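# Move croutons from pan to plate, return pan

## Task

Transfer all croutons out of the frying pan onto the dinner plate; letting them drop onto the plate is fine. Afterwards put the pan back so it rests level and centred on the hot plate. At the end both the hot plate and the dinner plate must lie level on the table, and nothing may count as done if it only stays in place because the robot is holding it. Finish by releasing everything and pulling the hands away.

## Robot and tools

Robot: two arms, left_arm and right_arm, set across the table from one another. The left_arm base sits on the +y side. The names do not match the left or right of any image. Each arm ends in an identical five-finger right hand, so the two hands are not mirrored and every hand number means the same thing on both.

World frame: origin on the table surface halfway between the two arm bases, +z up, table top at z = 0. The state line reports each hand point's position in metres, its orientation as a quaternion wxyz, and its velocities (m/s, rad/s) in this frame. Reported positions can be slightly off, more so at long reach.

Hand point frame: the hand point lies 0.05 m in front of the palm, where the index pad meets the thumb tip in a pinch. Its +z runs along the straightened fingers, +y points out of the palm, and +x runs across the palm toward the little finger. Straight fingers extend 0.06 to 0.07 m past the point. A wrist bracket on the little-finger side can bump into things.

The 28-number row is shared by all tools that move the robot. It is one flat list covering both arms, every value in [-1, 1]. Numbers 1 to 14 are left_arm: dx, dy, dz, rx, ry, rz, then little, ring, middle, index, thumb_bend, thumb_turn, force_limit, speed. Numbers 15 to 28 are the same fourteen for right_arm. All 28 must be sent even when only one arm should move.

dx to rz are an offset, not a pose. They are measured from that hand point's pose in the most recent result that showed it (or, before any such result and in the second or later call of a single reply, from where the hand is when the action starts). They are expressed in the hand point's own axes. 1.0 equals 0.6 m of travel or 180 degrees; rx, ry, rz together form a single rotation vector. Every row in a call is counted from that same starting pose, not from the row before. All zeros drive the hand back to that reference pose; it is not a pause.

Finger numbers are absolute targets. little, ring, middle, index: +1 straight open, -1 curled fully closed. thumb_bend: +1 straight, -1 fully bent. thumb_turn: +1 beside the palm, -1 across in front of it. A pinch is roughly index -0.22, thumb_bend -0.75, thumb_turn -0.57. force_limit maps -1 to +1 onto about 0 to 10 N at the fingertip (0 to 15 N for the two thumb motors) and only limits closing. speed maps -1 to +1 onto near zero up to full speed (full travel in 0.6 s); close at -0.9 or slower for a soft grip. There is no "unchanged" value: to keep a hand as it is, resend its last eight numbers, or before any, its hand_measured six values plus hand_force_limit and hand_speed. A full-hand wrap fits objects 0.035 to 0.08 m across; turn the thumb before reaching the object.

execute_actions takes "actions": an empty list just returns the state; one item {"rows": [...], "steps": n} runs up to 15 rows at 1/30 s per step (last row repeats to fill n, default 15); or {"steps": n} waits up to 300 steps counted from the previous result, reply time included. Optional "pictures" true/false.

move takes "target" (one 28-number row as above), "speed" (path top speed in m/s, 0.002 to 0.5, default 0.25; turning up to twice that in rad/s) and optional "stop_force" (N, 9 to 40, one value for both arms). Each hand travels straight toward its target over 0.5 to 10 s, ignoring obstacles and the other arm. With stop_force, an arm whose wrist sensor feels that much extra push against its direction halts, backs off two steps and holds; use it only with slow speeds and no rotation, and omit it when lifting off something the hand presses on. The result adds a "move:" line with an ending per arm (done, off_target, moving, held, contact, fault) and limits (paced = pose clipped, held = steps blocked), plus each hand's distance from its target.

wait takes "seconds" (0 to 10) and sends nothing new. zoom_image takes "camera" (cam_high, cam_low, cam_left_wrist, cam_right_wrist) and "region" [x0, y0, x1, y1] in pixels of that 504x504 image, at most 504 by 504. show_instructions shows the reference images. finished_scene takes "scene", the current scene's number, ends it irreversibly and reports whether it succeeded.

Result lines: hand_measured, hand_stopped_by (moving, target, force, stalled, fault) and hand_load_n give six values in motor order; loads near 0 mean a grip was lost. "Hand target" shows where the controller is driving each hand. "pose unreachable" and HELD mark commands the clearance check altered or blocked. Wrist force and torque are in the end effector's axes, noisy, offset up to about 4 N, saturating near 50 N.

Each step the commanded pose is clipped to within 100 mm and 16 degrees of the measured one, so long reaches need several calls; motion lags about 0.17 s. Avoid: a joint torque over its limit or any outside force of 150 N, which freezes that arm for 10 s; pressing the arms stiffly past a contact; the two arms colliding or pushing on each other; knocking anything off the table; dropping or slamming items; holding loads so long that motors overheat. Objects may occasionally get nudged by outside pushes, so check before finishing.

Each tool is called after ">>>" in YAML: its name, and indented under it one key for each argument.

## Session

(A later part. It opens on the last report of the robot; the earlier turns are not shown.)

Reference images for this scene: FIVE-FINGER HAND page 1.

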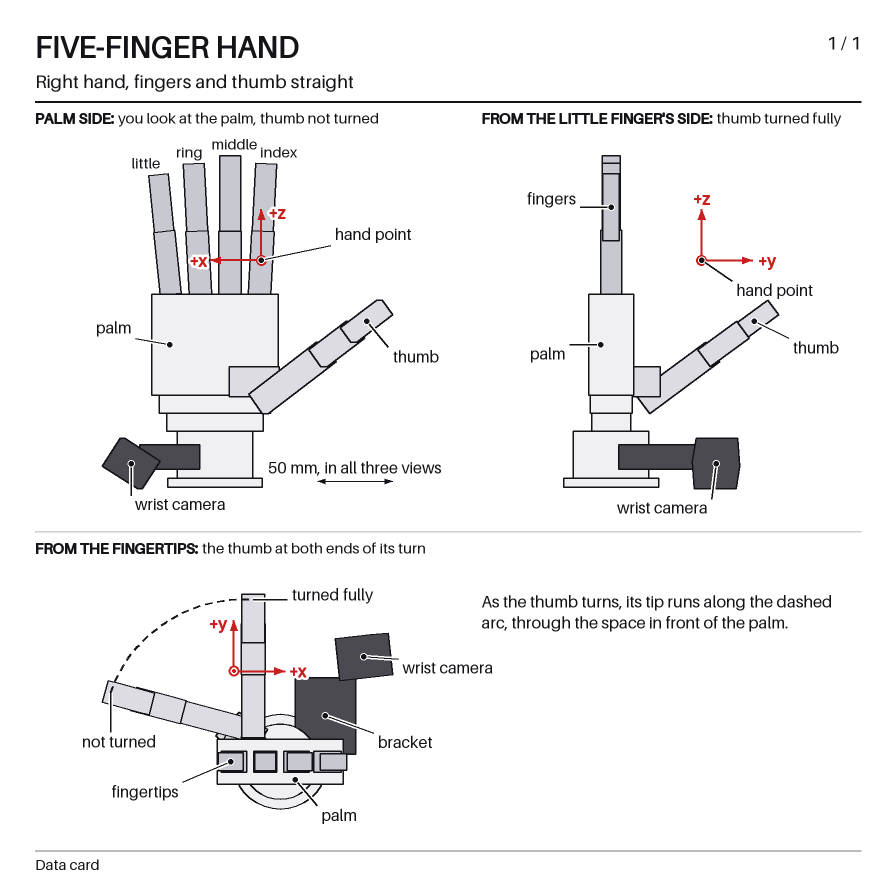

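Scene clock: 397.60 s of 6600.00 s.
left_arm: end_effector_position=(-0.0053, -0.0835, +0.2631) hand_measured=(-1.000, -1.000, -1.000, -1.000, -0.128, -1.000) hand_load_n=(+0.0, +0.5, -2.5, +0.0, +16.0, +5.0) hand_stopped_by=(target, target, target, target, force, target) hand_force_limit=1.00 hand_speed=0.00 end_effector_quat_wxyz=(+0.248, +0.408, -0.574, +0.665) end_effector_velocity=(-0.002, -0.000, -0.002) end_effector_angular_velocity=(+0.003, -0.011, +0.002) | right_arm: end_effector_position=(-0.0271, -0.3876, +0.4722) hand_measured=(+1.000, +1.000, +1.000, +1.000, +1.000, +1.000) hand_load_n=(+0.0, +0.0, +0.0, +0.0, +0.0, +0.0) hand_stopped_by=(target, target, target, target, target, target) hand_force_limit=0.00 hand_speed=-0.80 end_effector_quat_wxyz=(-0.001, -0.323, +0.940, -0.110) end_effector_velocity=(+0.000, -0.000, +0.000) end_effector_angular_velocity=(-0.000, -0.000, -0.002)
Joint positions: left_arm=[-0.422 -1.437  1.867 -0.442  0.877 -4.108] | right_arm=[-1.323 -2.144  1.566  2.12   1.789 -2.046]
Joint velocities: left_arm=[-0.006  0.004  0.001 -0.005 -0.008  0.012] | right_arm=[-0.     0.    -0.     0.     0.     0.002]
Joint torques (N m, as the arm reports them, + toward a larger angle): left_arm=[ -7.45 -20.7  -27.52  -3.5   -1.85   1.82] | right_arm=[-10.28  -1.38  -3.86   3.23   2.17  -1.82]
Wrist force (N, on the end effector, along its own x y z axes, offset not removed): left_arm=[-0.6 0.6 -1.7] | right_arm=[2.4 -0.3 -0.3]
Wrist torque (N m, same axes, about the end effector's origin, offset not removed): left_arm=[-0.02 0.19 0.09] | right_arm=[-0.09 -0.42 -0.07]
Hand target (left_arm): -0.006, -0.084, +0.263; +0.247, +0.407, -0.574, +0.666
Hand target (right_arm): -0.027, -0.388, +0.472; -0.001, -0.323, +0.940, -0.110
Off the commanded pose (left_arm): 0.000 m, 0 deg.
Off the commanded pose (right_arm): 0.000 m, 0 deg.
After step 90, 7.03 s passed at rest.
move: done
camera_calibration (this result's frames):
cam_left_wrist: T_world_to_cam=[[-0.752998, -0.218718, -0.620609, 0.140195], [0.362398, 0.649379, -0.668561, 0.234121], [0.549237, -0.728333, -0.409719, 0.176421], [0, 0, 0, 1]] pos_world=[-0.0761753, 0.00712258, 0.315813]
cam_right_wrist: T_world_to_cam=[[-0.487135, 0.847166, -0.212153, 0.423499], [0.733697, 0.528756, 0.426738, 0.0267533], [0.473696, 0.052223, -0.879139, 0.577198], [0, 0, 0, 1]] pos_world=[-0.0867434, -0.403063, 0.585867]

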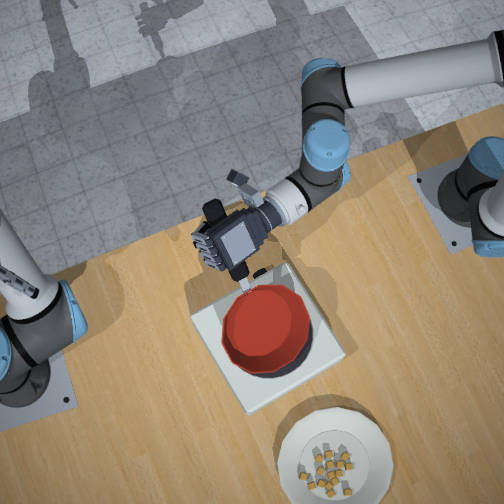

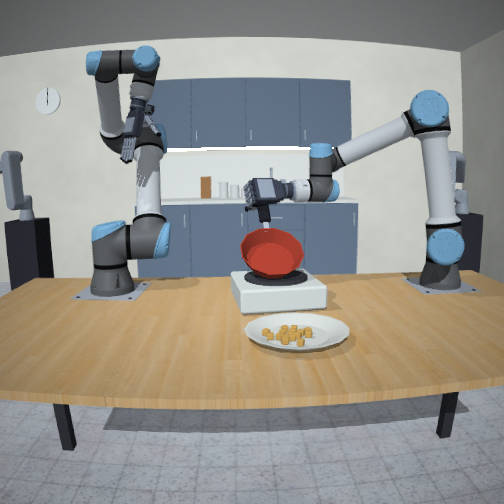

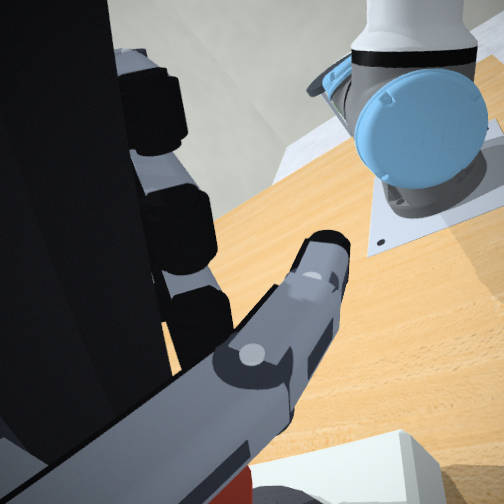

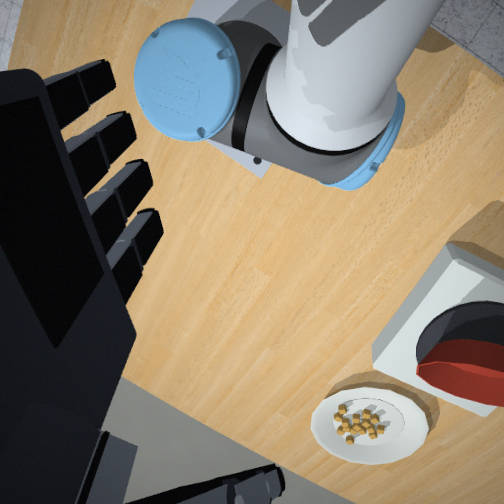

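>>> move:
  target: [-0.053,0.0725,0,0,0,0.097,-1,-1,-1,-1,-0.9,-1,1,0,0,0,0,0,0,0,1,1,1,1,1,1,0,-0.8]
  speed: 0.06

>>> zoom_image:
  camera: "cam_low"
  region: [180,110,380,320]

Scene clock: 405.67 s of 6600.00 s.
left_arm: end_effector_position=(-0.0225, -0.0886, +0.2126) hand_measured=(-1.000, -1.000, -1.000, -1.000, -0.128, -1.000) hand_load_n=(+0.0, +0.0, -2.5, +1.0, +16.0, +4.5) hand_stopped_by=(target, target, target, target, force, target) hand_force_limit=1.00 hand_speed=0.00 end_effector_quat_wxyz=(+0.145, +0.316, -0.629, +0.695) end_effector_velocity=(-0.001, -0.000, -0.003) end_effector_angular_velocity=(+0.004, -0.012, -0.001) | right_arm: end_effector_position=(-0.0271, -0.3876, +0.4722) hand_measured=(+1.000, +1.000, +1.000, +1.000, +1.000, +1.000) hand_load_n=(+0.0, +0.0, +0.0, +0.0, +0.0, +0.0) hand_stopped_by=(target, target, target, target, target, target) hand_force_limit=0.00 hand_speed=-0.80 end_effector_quat_wxyz=(-0.001, -0.323, +0.940, -0.110) end_effector_velocity=(-0.000, +0.000, -0.000) end_effector_angular_velocity=(+0.001, -0.000, +0.002)
Joint positions: left_arm=[-0.487 -1.351  1.888 -0.549  0.812 -3.804] | right_arm=[-1.323 -2.144  1.566  2.12   1.789 -2.046]
Joint velocities: left_arm=[-0.004  0.005  0.001 -0.006 -0.003  0.013] | right_arm=[ 0.    -0.001  0.    -0.    -0.001 -0.001]
Joint torques (N m, as the arm reports them, + toward a larger angle): left_arm=[ -6.34 -21.7  -10.65  -3.05  -2.29   1.86] | right_arm=[-10.31  -1.62  -6.31   2.97   2.16  -1.97]
Wrist force (N, on the end effector, along its own x y z axes, offset not removed): left_arm=[1.1 1.9 -0.9] | right_arm=[-0.9 -3.5 -5.9]
Wrist torque (N m, same axes, about the end effector's origin, offset not removed): left_arm=[-0.02 0.06 0.06] | right_arm=[0.05 0.49 -0.03]
Hand target (left_arm): -0.023, -0.089, +0.212; +0.144, +0.316, -0.629, +0.695
Hand target (right_arm): -0.027, -0.388, +0.472; -0.001, -0.323, +0.940, -0.110
Off the commanded pose (left_arm): 0.000 m, 0 deg.
Off the commanded pose (right_arm): 0.000 m, 0 deg.
After step 90, 2.20 s passed at rest.
move: done
camera_calibration (this result's frames):
cam_left_wrist: T_world_to_cam=[[-0.539136, -0.163358, -0.826224, 0.148152], [0.530641, 0.695921, -0.483854, 0.178561], [0.654028, -0.699291, -0.288512, 0.140635], [0, 0, 0, 1]] pos_world=[-0.106857, -0.00171755, 0.249379]
cam_right_wrist: T_world_to_cam=[[-0.487135, 0.847166, -0.212153, 0.423499], [0.733698, 0.528755, 0.426738, 0.0267533], [0.473695, 0.0522231, -0.879139, 0.577198], [0, 0, 0, 1]] pos_world=[-0.0867435, -0.403063, 0.585867]

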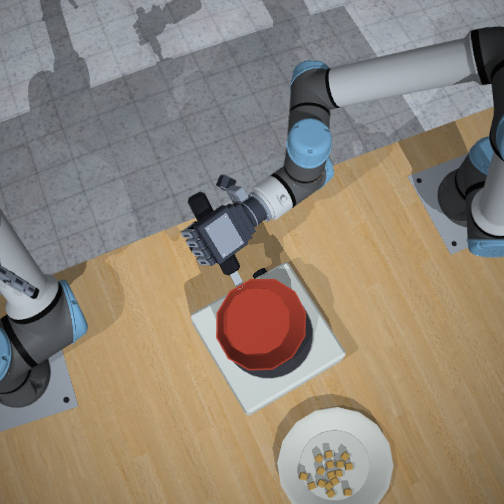

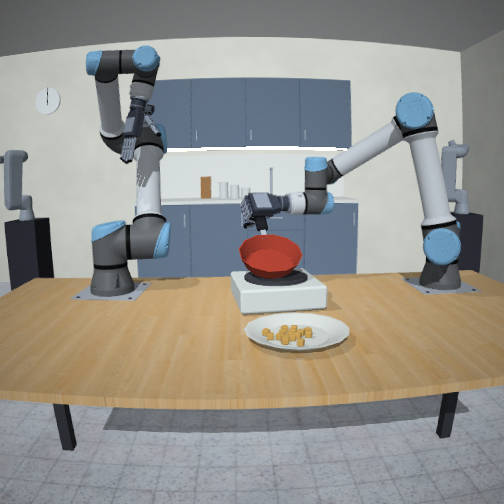

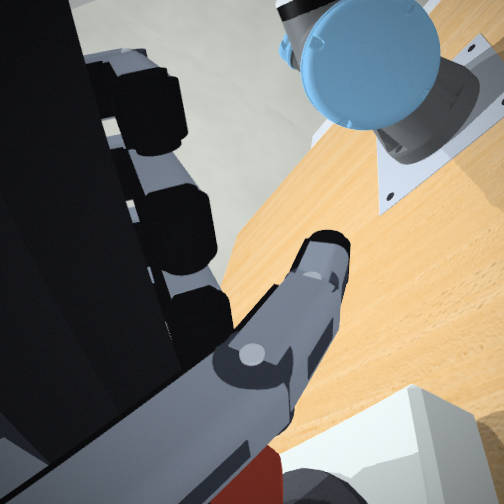

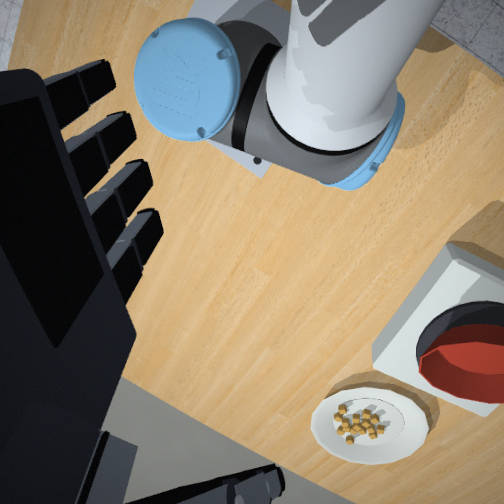

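Region (180, 110, 380, 320) of cam_low's 504x504 image, scaled by 2.400, with more detail than that image has; it fills the left 480 columns of this view, and the rest is white.

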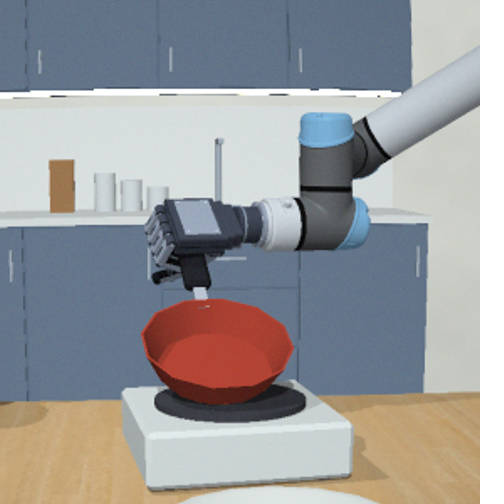

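>>> move:
  target: [-0.079,0.099,-0.015,0,0,0.108,-1,-1,-1,-1,-0.9,-1,1,0,0,0,0,0,0,0,1,1,1,1,1,1,0,-0.8]
  speed: 0.06

>>> zoom_image:
  camera: "cam_low"
  region: [180,150,380,320]

>>> zoom_image:
  camera: "cam_high"
  region: [170,200,370,430]

Scene clock: 416.40 s of 6600.00 s.
left_arm: end_effector_position=(-0.0244, -0.0806, +0.1368) hand_measured=(-1.000, -1.000, -1.000, -1.000, -0.128, -1.000) hand_load_n=(+0.0, +0.0, -2.5, +1.5, +16.0, +4.5) hand_stopped_by=(target, target, target, target, force, target) hand_force_limit=1.00 hand_speed=0.00 end_effector_quat_wxyz=(+0.026, +0.206, -0.673, +0.710) end_effector_velocity=(-0.001, +0.000, -0.003) end_effector_angular_velocity=(+0.002, -0.014, +0.000) | right_arm: end_effector_position=(-0.0271, -0.3876, +0.4722) hand_measured=(+1.000, +1.000, +1.000, +1.000, +1.000, +1.000) hand_load_n=(+0.0, +0.0, +0.0, +0.0, +0.0, +0.0) hand_stopped_by=(target, target, target, target, target, target) hand_force_limit=0.00 hand_speed=-0.80 end_effector_quat_wxyz=(-0.001, -0.323, +0.940, -0.110) end_effector_velocity=(-0.000, +0.000, +0.000) end_effector_angular_velocity=(+0.000, +0.000, -0.000)
Joint positions: left_arm=[-0.537 -1.232  1.964 -0.743  0.761 -3.466] | right_arm=[-1.323 -2.144  1.566  2.12   1.789 -2.046]
Joint velocities: left_arm=[-0.003  0.006  0.002 -0.01  -0.003  0.015] | right_arm=[ 0.001  0.    -0.     0.    -0.     0.001]
Joint torques (N m, as the arm reports them, + toward a larger angle): left_arm=[ -7.9  -23.01  -8.96  -3.3   -2.25   2.16] | right_arm=[-10.16  -0.68  -4.35   2.99   2.11  -2.12]
Wrist force (N, on the end effector, along its own x y z axes, offset not removed): left_arm=[2.0 1.8 -1.0] | right_arm=[2.0 -3.2 -0.1]
Wrist torque (N m, same axes, about the end effector's origin, offset not removed): left_arm=[-0.07 -0.02 0.03] | right_arm=[-0.48 -0.30 0.18]
Hand target (left_arm): -0.024, -0.081, +0.136; -0.025, -0.205, +0.674, -0.710
Hand target (right_arm): -0.027, -0.388, +0.472; -0.001, -0.323, +0.940, -0.110
Off the commanded pose (left_arm): 0.000 m, 0 deg.
Off the commanded pose (right_arm): 0.000 m, 0 deg.
After step 90, 4.57 s passed at rest.
move: done
camera_calibration (this result's frames):
cam_left_wrist: T_world_to_cam=[[-0.24376, -0.0856223, -0.966049, 0.118443], [0.645741, 0.728866, -0.227538, 0.107736], [0.723602, -0.679282, -0.122378, 0.106233], [0, 0, 0, 1]] pos_world=[-0.117569, 0.00377796, 0.151936]
cam_right_wrist: T_world_to_cam=[[-0.487135, 0.847166, -0.212153, 0.423499], [0.733697, 0.528756, 0.426738, 0.0267532], [0.473695, 0.052223, -0.879139, 0.577198], [0, 0, 0, 1]] pos_world=[-0.0867434, -0.403063, 0.585867]

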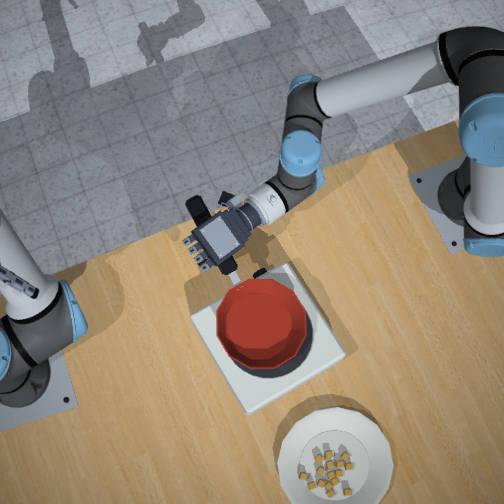

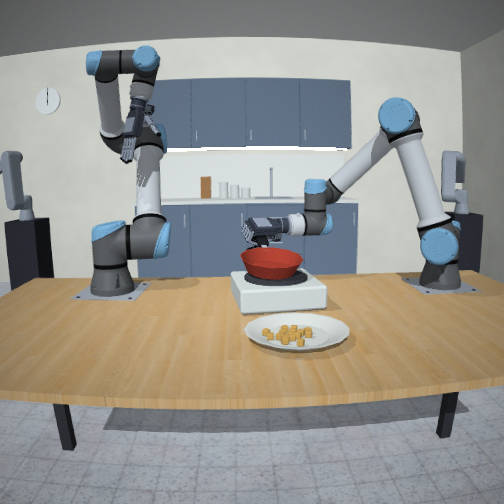

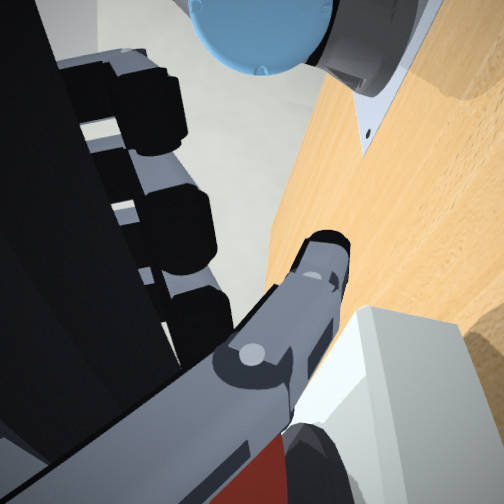

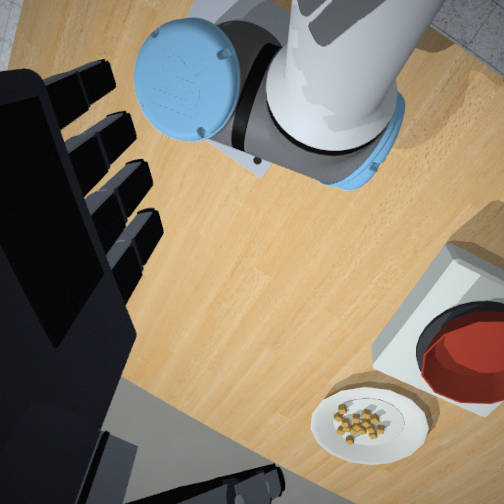

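Region (180, 150, 380, 320) of cam_low's 504x504 image, scaled by 2.520, with more detail than that image has; it fills the top 428 rows of this view, and the rest is white.

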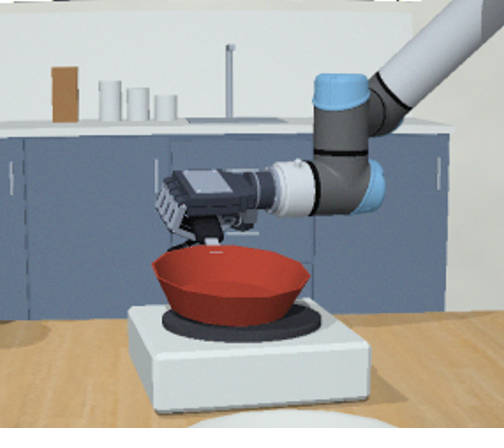

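Region (170, 200, 370, 430) of cam_high's 504x504 image, scaled by 2.191, with more detail than that image has; it fills the left 438 columns of this view, and the rest is white.

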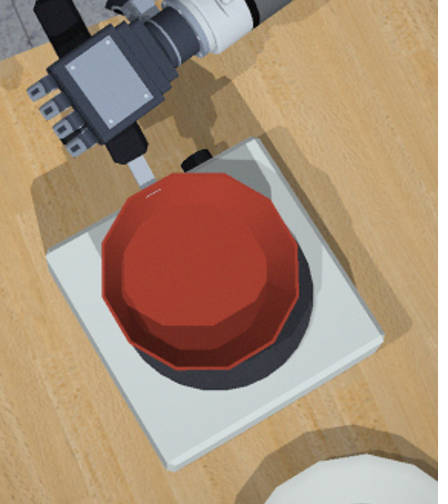

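>>> move:
  target: [-0.049,-0.017,0,0,0,0,-1,-1,-1,-1,-0.9,-1,1,0,0,0,0,0,0,0,1,1,1,1,1,1,0,-0.8]
  speed: 0.04

>>> zoom_image:
  camera: "cam_high"
  region: [170,200,370,430]

Scene clock: 425.53 s of 6600.00 s.
left_arm: end_effector_position=(+0.0053, -0.0726, +0.1368) hand_measured=(-1.000, -1.000, -1.000, -1.000, -0.128, -1.000) hand_load_n=(+0.0, +0.0, -2.5, +1.5, +16.0, +5.0) hand_stopped_by=(target, target, target, target, force, target) hand_force_limit=1.00 hand_speed=0.00 end_effector_quat_wxyz=(+0.026, +0.206, -0.673, +0.710) end_effector_velocity=(+0.003, +0.000, +0.001) end_effector_angular_velocity=(-0.001, +0.001, +0.002) | right_arm: end_effector_position=(-0.0271, -0.3876, +0.4722) hand_measured=(+1.000, +1.000, +1.000, +1.000, +1.000, +1.000) hand_load_n=(+0.0, +0.0, +0.0, +0.0, +0.0, +0.0) hand_stopped_by=(target, target, target, target, target, target) hand_force_limit=0.00 hand_speed=-0.80 end_effector_quat_wxyz=(-0.001, -0.323, +0.940, -0.110) end_effector_velocity=(+0.000, -0.000, +0.000) end_effector_angular_velocity=(-0.000, -0.001, -0.001)
Joint positions: left_arm=[-0.486 -1.261  2.006 -0.756  0.812 -3.467] | right_arm=[-1.323 -2.144  1.566  2.12   1.789 -2.046]
Joint velocities: left_arm=[ 0.005 -0.002  0.001 -0.     0.003 -0.001] | right_arm=[-0.    -0.    -0.     0.     0.001  0.001]
Joint torques (N m, as the arm reports them, + toward a larger angle): left_arm=[  7.95 -36.27  -6.51  -3.24   1.33  -1.89] | right_arm=[-9.87 -0.83 -5.16  3.12  2.14 -1.78]
Wrist force (N, on the end effector, along its own x y z axes, offset not removed): left_arm=[2.3 1.8 -1.6] | right_arm=[-1.3 -2.5 -0.7]
Wrist torque (N m, same axes, about the end effector's origin, offset not removed): left_arm=[-0.02 -0.11 0.14] | right_arm=[-0.26 0.17 -0.20]
Hand target (left_arm): +0.006, -0.073, +0.137; -0.026, -0.206, +0.673, -0.710
Hand target (right_arm): -0.027, -0.388, +0.472; -0.001, -0.323, +0.940, -0.110
Off the commanded pose (left_arm): 0.000 m, 0 deg.
Off the commanded pose (right_arm): 0.000 m, 0 deg.
After step 90, 4.97 s passed at rest.
move: done
camera_calibration (this result's frames):
cam_left_wrist: T_world_to_cam=[[-0.243726, -0.0856186, -0.966057, 0.126418], [0.645724, 0.72889, -0.227509, 0.0827504], [0.723628, -0.679256, -0.122364, 0.0901292], [0, 0, 0, 1]] pos_world=[-0.0878425, 0.0117287, 0.151982]
cam_right_wrist: T_world_to_cam=[[-0.487135, 0.847166, -0.212153, 0.423499], [0.733697, 0.528756, 0.426738, 0.0267533], [0.473696, 0.0522228, -0.879139, 0.577198], [0, 0, 0, 1]] pos_world=[-0.0867435, -0.403063, 0.585867]

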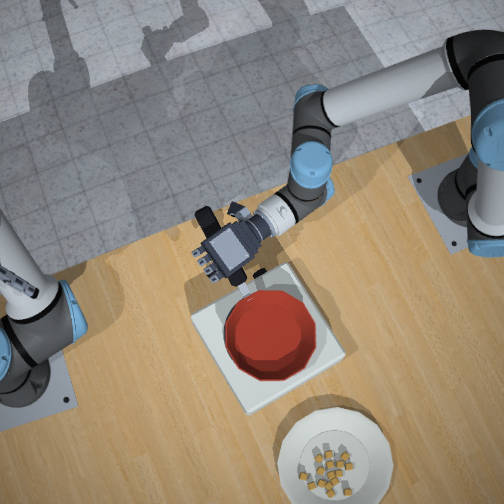

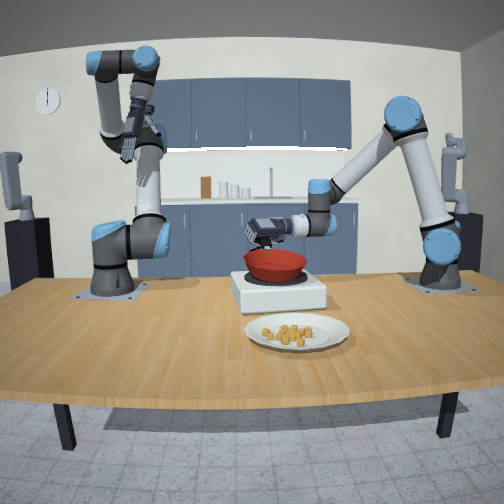

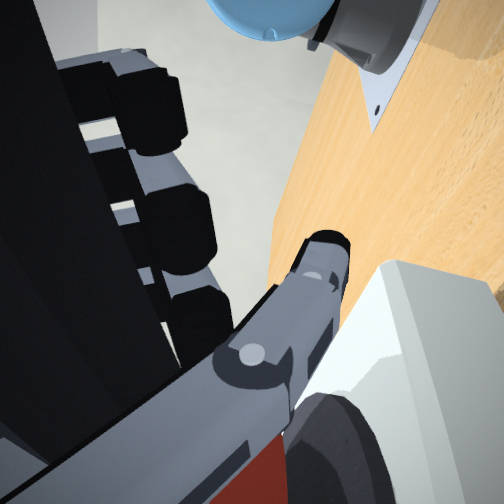

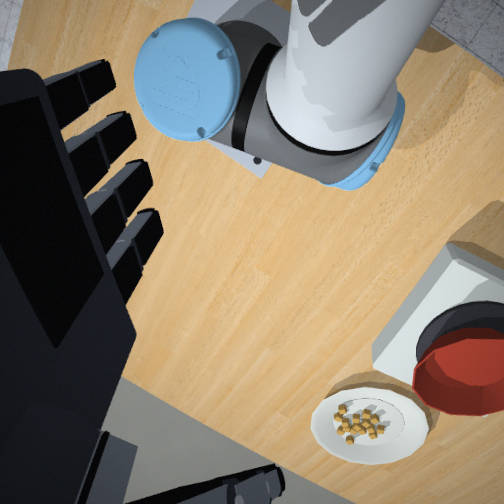

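Region (170, 200, 370, 430) of cam_high's 504x504 image, scaled by 2.191, with more detail than that image has; it fills the left 438 columns of this view, and the rest is white.

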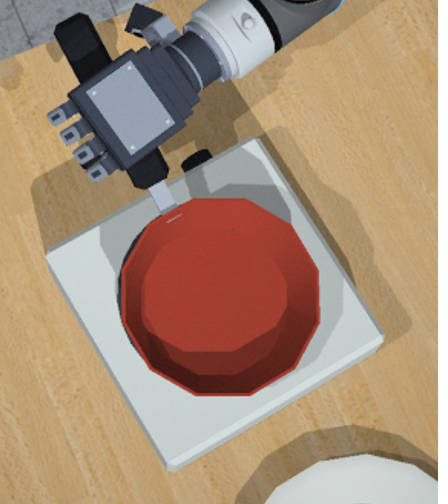

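>>> move:
  target: [-0.0095,0.053,0,0,0,0.044,-1,-1,-1,-1,-0.9,-1,1,0,0,0,0,0,0,0,1,1,1,1,1,1,0,-0.8]
  speed: 0.03

>>> zoom_image:
  camera: "cam_low"
  region: [200,190,360,320]

>>> zoom_image:
  camera: "cam_high"
  region: [170,200,370,430]

Scene clock: 433.63 s of 6600.00 s.
left_arm: end_effector_position=(+0.0006, -0.0742, +0.1052) hand_measured=(-1.000, -1.000, -1.000, -1.000, -0.128, -1.000) hand_load_n=(+0.0, +0.0, -2.5, +1.5, +16.0, +5.0) hand_stopped_by=(target, target, target, target, force, target) hand_force_limit=1.00 hand_speed=0.00 end_effector_quat_wxyz=(-0.023, +0.160, -0.686, +0.710) end_effector_velocity=(-0.000, -0.000, -0.002) end_effector_angular_velocity=(+0.002, -0.012, -0.001) | right_arm: end_effector_position=(-0.0271, -0.3876, +0.4722) hand_measured=(+1.000, +1.000, +1.000, +1.000, +1.000, +1.000) hand_load_n=(+0.0, +0.0, +0.0, +0.0, +0.0, +0.0) hand_stopped_by=(target, target, target, target, target, target) hand_force_limit=0.00 hand_speed=-0.80 end_effector_quat_wxyz=(-0.001, -0.323, +0.940, -0.110) end_effector_velocity=(-0.000, +0.000, -0.000) end_effector_angular_velocity=(+0.000, +0.001, +0.000)
Joint positions: left_arm=[-0.51  -1.187  2.014 -0.838  0.789 -3.33 ] | right_arm=[-1.323 -2.144  1.566  2.12   1.789 -2.046]
Joint velocities: left_arm=[-0.002  0.006  0.    -0.008 -0.001  0.013] | right_arm=[ 0.  0.  0.  0. -0. -0.]
Joint torques (N m, as the arm reports them, + toward a larger angle): left_arm=[ -8.22 -23.92  -8.03  -3.45  -1.53   2.01] | right_arm=[-8.31 -1.1  -5.19  3.01  2.36 -1.97]
Wrist force (N, on the end effector, along its own x y z axes, offset not removed): left_arm=[0.6 1.7 0.0] | right_arm=[-0.2 -1.5 2.7]
Wrist torque (N m, same axes, about the end effector's origin, offset not removed): left_arm=[-0.14 -0.12 0.05] | right_arm=[-0.48 0.17 0.06]
Hand target (left_arm): +0.001, -0.074, +0.105; +0.023, -0.159, +0.686, -0.710
Hand target (right_arm): -0.027, -0.388, +0.472; -0.001, -0.323, +0.940, -0.110
Off the commanded pose (left_arm): 0.000 m, 0 deg.
Off the commanded pose (right_arm): 0.000 m, 0 deg.
After step 90, 2.53 s passed at rest.
move: done
camera_calibration (this result's frames):
cam_left_wrist: T_world_to_cam=[[-0.114155, -0.0511918, -0.992143, 0.099826], [0.667544, 0.735672, -0.114766, 0.0683488], [0.735767, -0.675401, -0.0498081, 0.0812514], [0, 0, 0, 1]] pos_world=[-0.0940123, 0.00970516, 0.110933]
cam_right_wrist: T_world_to_cam=[[-0.487135, 0.847166, -0.212153, 0.423499], [0.733697, 0.528756, 0.426738, 0.0267533], [0.473695, 0.0522232, -0.879139, 0.577198], [0, 0, 0, 1]] pos_world=[-0.0867435, -0.403063, 0.585867]

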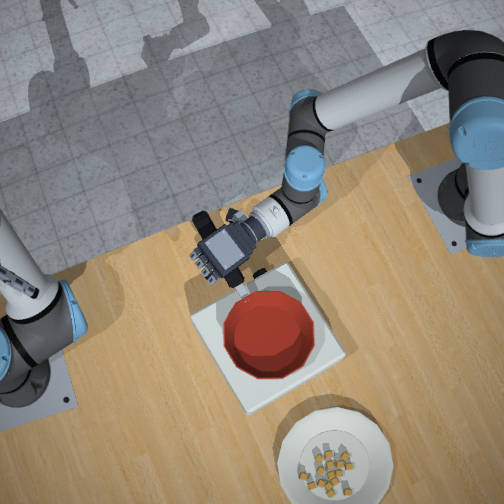

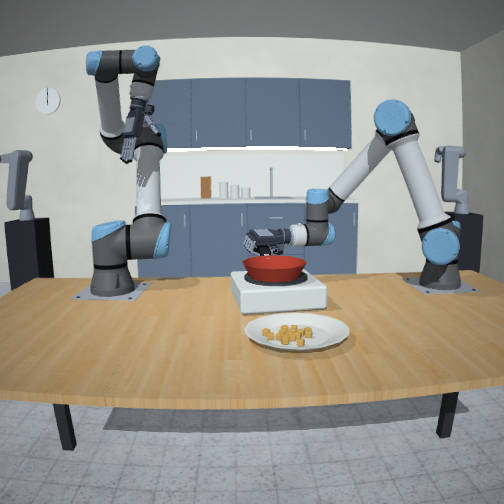

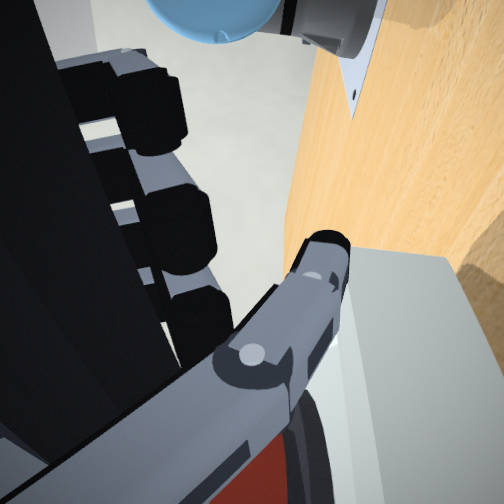

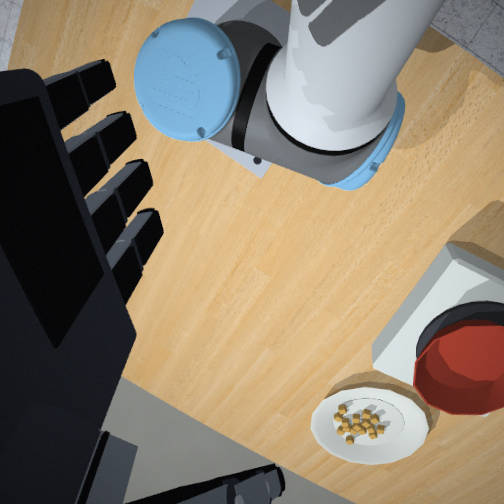

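Region (200, 190, 360, 320) of cam_low's 504x504 image, scaled by 3.150, with more detail than that image has; it fills the top 410 rows of this view, and the rest is white.

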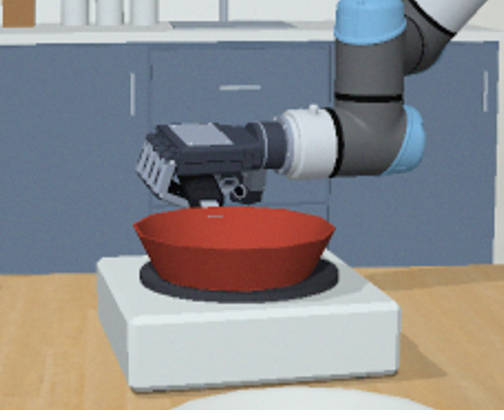

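Region (170, 200, 370, 430) of cam_high's 504x504 image, scaled by 2.191, with more detail than that image has; it fills the left 438 columns of this view, and the rest is white.

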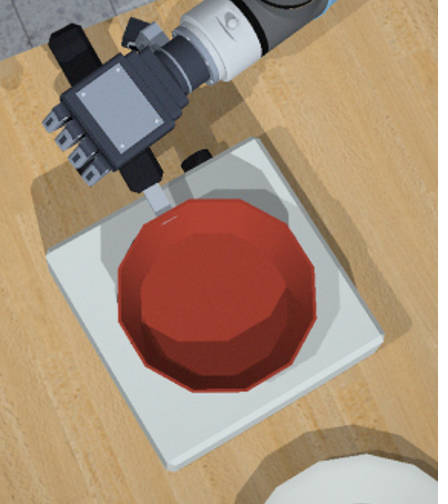

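>>> move:
  target: [0.009,0.009,0,0,0,0.008,-1,-1,-1,-1,-0.9,-1,1,0,0,0,0,0,0,0,1,1,1,1,1,1,0,-0.8]
  speed: 0.02

>>> move:
  target: [0,0,0,0,0,0,1,1,1,1,1,-1,1,0.3,0,0,0,0,0,0,1,1,1,1,1,1,0,-0.8]

>>> zoom_image:
  camera: "cam_high"
  region: [170,200,370,430]

>>> zoom_image:
  camera: "cam_low"
  region: [200,190,360,320]

Scene clock: 440.70 s of 6600.00 s.
left_arm: end_effector_position=(-0.0053, -0.0758, +0.1012) hand_measured=(-1.000, -1.000, -1.000, -1.000, -0.128, -1.000) hand_load_n=(+0.0, +0.0, -2.5, +0.0, +16.0, +4.5) hand_stopped_by=(target, target, target, target, force, target) hand_force_limit=1.00 hand_speed=0.00 end_effector_quat_wxyz=(-0.031, +0.151, -0.688, +0.709) end_effector_velocity=(-0.003, -0.002, -0.000) end_effector_angular_velocity=(-0.001, -0.006, -0.001) | right_arm: end_effector_position=(-0.0271, -0.3876, +0.4722) hand_measured=(+1.000, +1.000, +1.000, +1.000, +1.000, +1.000) hand_load_n=(+0.0, +0.0, +0.0, +0.0, +0.0, +0.0) hand_stopped_by=(target, target, target, target, target, target) hand_force_limit=0.00 hand_speed=-0.80 end_effector_quat_wxyz=(-0.001, -0.323, +0.940, -0.110) end_effector_velocity=(+0.001, +0.000, -0.000) end_effector_angular_velocity=(+0.001, +0.001, -0.001)
Joint positions: left_arm=[-0.522 -1.171  2.006 -0.846  0.777 -3.306] | right_arm=[-1.323 -2.144  1.566  2.12   1.789 -2.046]
Joint velocities: left_arm=[-0.004  0.005 -0.005 -0.003 -0.003  0.008] | right_arm=[-0.     0.002 -0.    -0.    -0.001  0.001]
Joint torques (N m, as the arm reports them, + toward a larger angle): left_arm=[ -7.84 -24.17 -21.38  -3.3   -1.87   1.83] | right_arm=[-8.74 -1.21 -4.22  3.14  2.17 -2.03]
Wrist force (N, on the end effector, along its own x y z axes, offset not removed): left_arm=[-0.3 -1.9 -1.4] | right_arm=[-2.8 1.0 -2.7]
Wrist torque (N m, same axes, about the end effector's origin, offset not removed): left_arm=[-0.29 0.20 -0.05] | right_arm=[0.45 0.75 -0.10]
Hand target (left_arm): -0.006, -0.076, +0.101; +0.032, -0.151, +0.688, -0.709
Hand target (right_arm): -0.027, -0.388, +0.472; -0.001, -0.323, +0.940, -0.110
Off the commanded pose (left_arm): 0.000 m, 0 deg.
Off the commanded pose (right_arm): 0.000 m, 0 deg.
After step 90, 3.23 s passed at rest.
move: done
camera_calibration (this result's frames):
cam_left_wrist: T_world_to_cam=[[-0.0910302, -0.0450269, -0.99483, 0.0958922], [0.669862, 0.736431, -0.0946261, 0.0710148], [0.736884, -0.675012, -0.0368756, 0.0830122], [0, 0, 0, 1]] pos_world=[-0.100011, 0.00805447, 0.105177]
cam_right_wrist: T_world_to_cam=[[-0.487135, 0.847166, -0.212153, 0.423499], [0.733697, 0.528756, 0.426739, 0.0267532], [0.473696, 0.052223, -0.879139, 0.577198], [0, 0, 0, 1]] pos_world=[-0.0867435, -0.403063, 0.585867]

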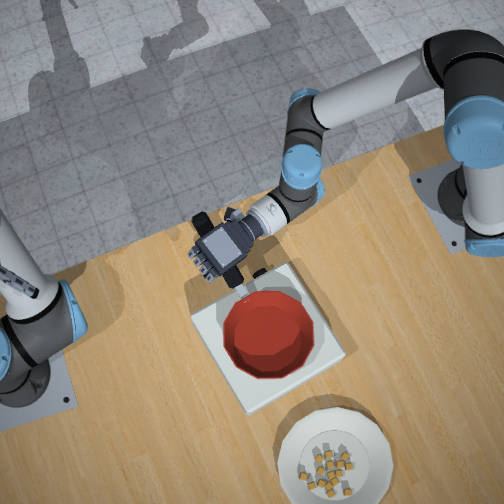

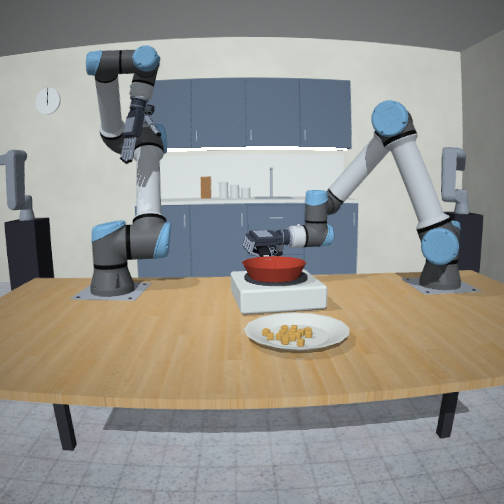

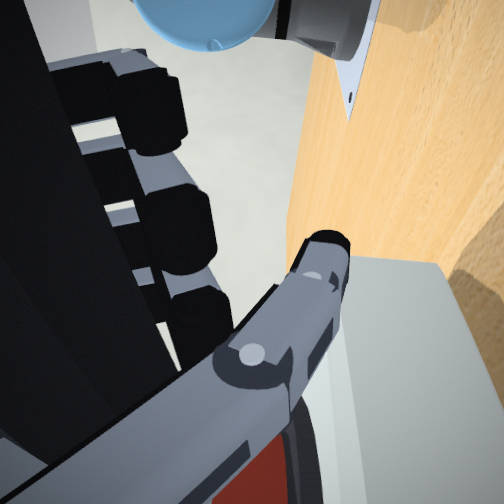

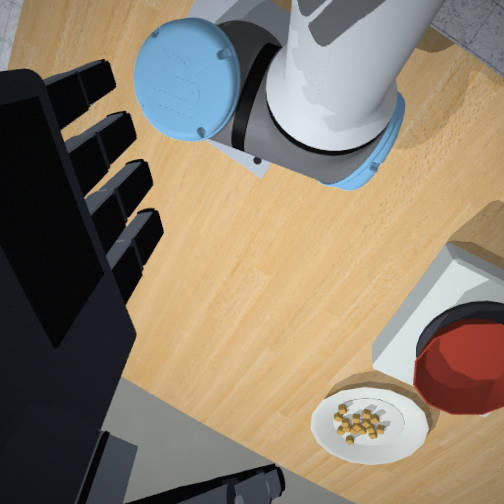

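Scene clock: 441.90 s of 6600.00 s.
left_arm: end_effector_position=(-0.0053, -0.0758, +0.1012) hand_measured=(+1.000, +1.000, +1.000, +1.000, +1.000, -1.000) hand_load_n=(+0.0, +0.0, +0.0, +0.0, +0.0, +0.0) hand_stopped_by=(target, target, target, target, target, target) hand_force_limit=1.00 hand_speed=0.30 end_effector_quat_wxyz=(-0.031, +0.151, -0.688, +0.709) end_effector_velocity=(-0.000, +0.001, -0.001) end_effector_angular_velocity=(+0.001, +0.002, +0.001) | right_arm: end_effector_position=(-0.0271, -0.3876, +0.4722) hand_measured=(+1.000, +1.000, +1.000, +1.000, +1.000, +1.000) hand_load_n=(+0.0, +0.0, +0.0, +0.0, +0.0, +0.0) hand_stopped_by=(target, target, target, target, target, target) hand_force_limit=0.00 hand_speed=-0.80 end_effector_quat_wxyz=(-0.001, -0.323, +0.940, -0.110) end_effector_velocity=(-0.000, +0.000, +0.000) end_effector_angular_velocity=(+0.001, -0.000, +0.000)
Joint positions: left_arm=[-0.522 -1.171  2.006 -0.846  0.777 -3.306] | right_arm=[-1.323 -2.144  1.566  2.12   1.789 -2.046]
Joint velocities: left_arm=[-0.001  0.     0.001  0.001 -0.003 -0.003] | right_arm=[-0.    -0.     0.     0.    -0.001 -0.   ]
Joint torques (N m, as the arm reports them, + toward a larger angle): left_arm=[  7.61 -36.4   -6.94   0.11   1.59  -2.06] | right_arm=[-9.25 -1.57 -4.64  3.24  2.42 -2.16]
Wrist force (N, on the end effector, along its own x y z axes, offset not removed): left_arm=[-0.1 -0.8 -1.1] | right_arm=[-1.1 -6.2 -1.6]
Wrist torque (N m, same axes, about the end effector's origin, offset not removed): left_arm=[-0.08 0.15 0.00] | right_arm=[-0.87 0.44 -0.28]
Hand target (left_arm): -0.005, -0.076, +0.101; +0.031, -0.151, +0.688, -0.709
Hand target (right_arm): -0.027, -0.388, +0.472; -0.001, -0.323, +0.940, -0.110
Off the commanded pose (left_arm): 0.000 m, 0 deg.
Off the commanded pose (right_arm): 0.000 m, 0 deg.
move: done
camera_calibration (this result's frames):
cam_left_wrist: T_world_to_cam=[[-0.09103, -0.045026, -0.99483, 0.0958924], [0.669865, 0.736429, -0.0946254, 0.0710158], [0.736882, -0.675015, -0.0368758, 0.0830136], [0, 0, 0, 1]] pos_world=[-0.100013, 0.00805504, 0.105178]
cam_right_wrist: T_world_to_cam=[[-0.487135, 0.847166, -0.212153, 0.423499], [0.733697, 0.528756, 0.426738, 0.0267534], [0.473695, 0.052223, -0.879139, 0.577198], [0, 0, 0, 1]] pos_world=[-0.0867435, -0.403063, 0.585867]

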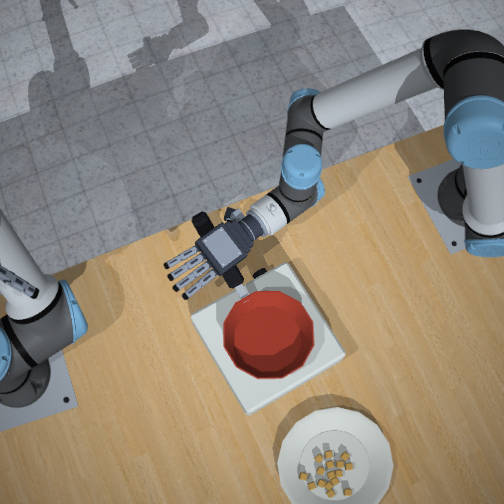

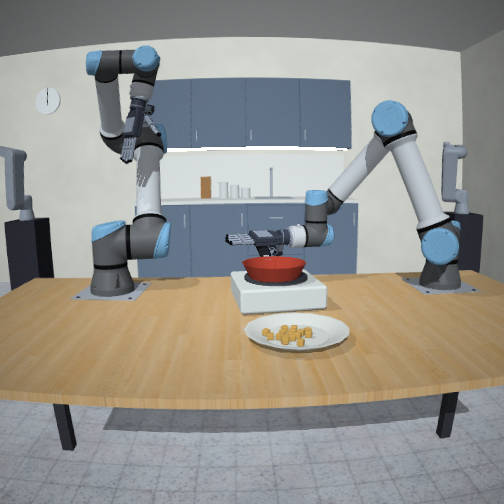

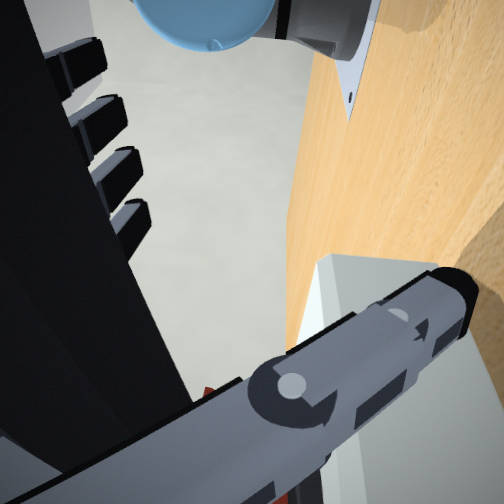

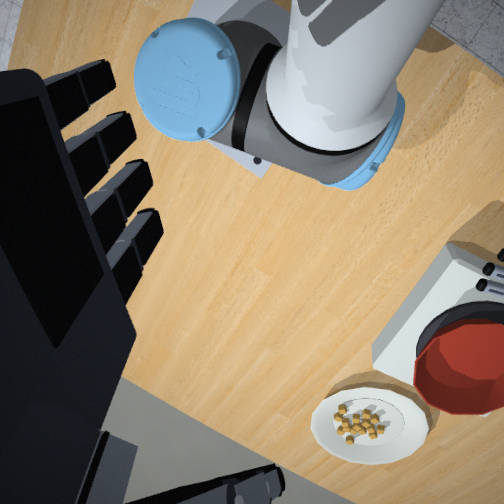

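Region (170, 200, 370, 430) of cam_high's 504x504 image, scaled by 2.191, with more detail than that image has; it fills the left 438 columns of this view, and the rest is white.

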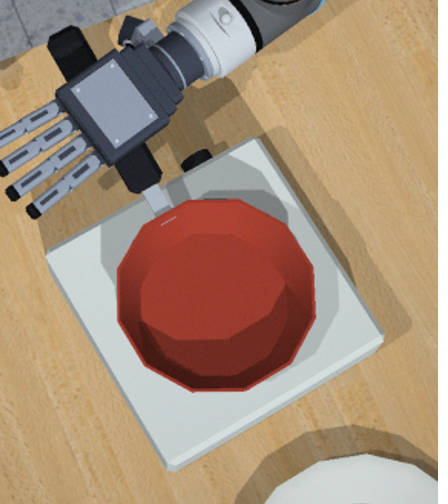

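Region (200, 190, 360, 320) of cam_low's 504x504 image, scaled by 3.150, with more detail than that image has; it fills the top 410 rows of this view, and the rest is white.

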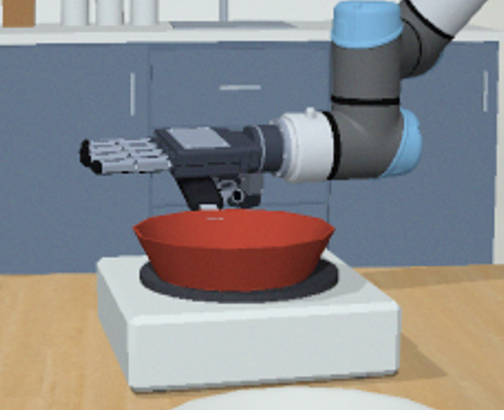

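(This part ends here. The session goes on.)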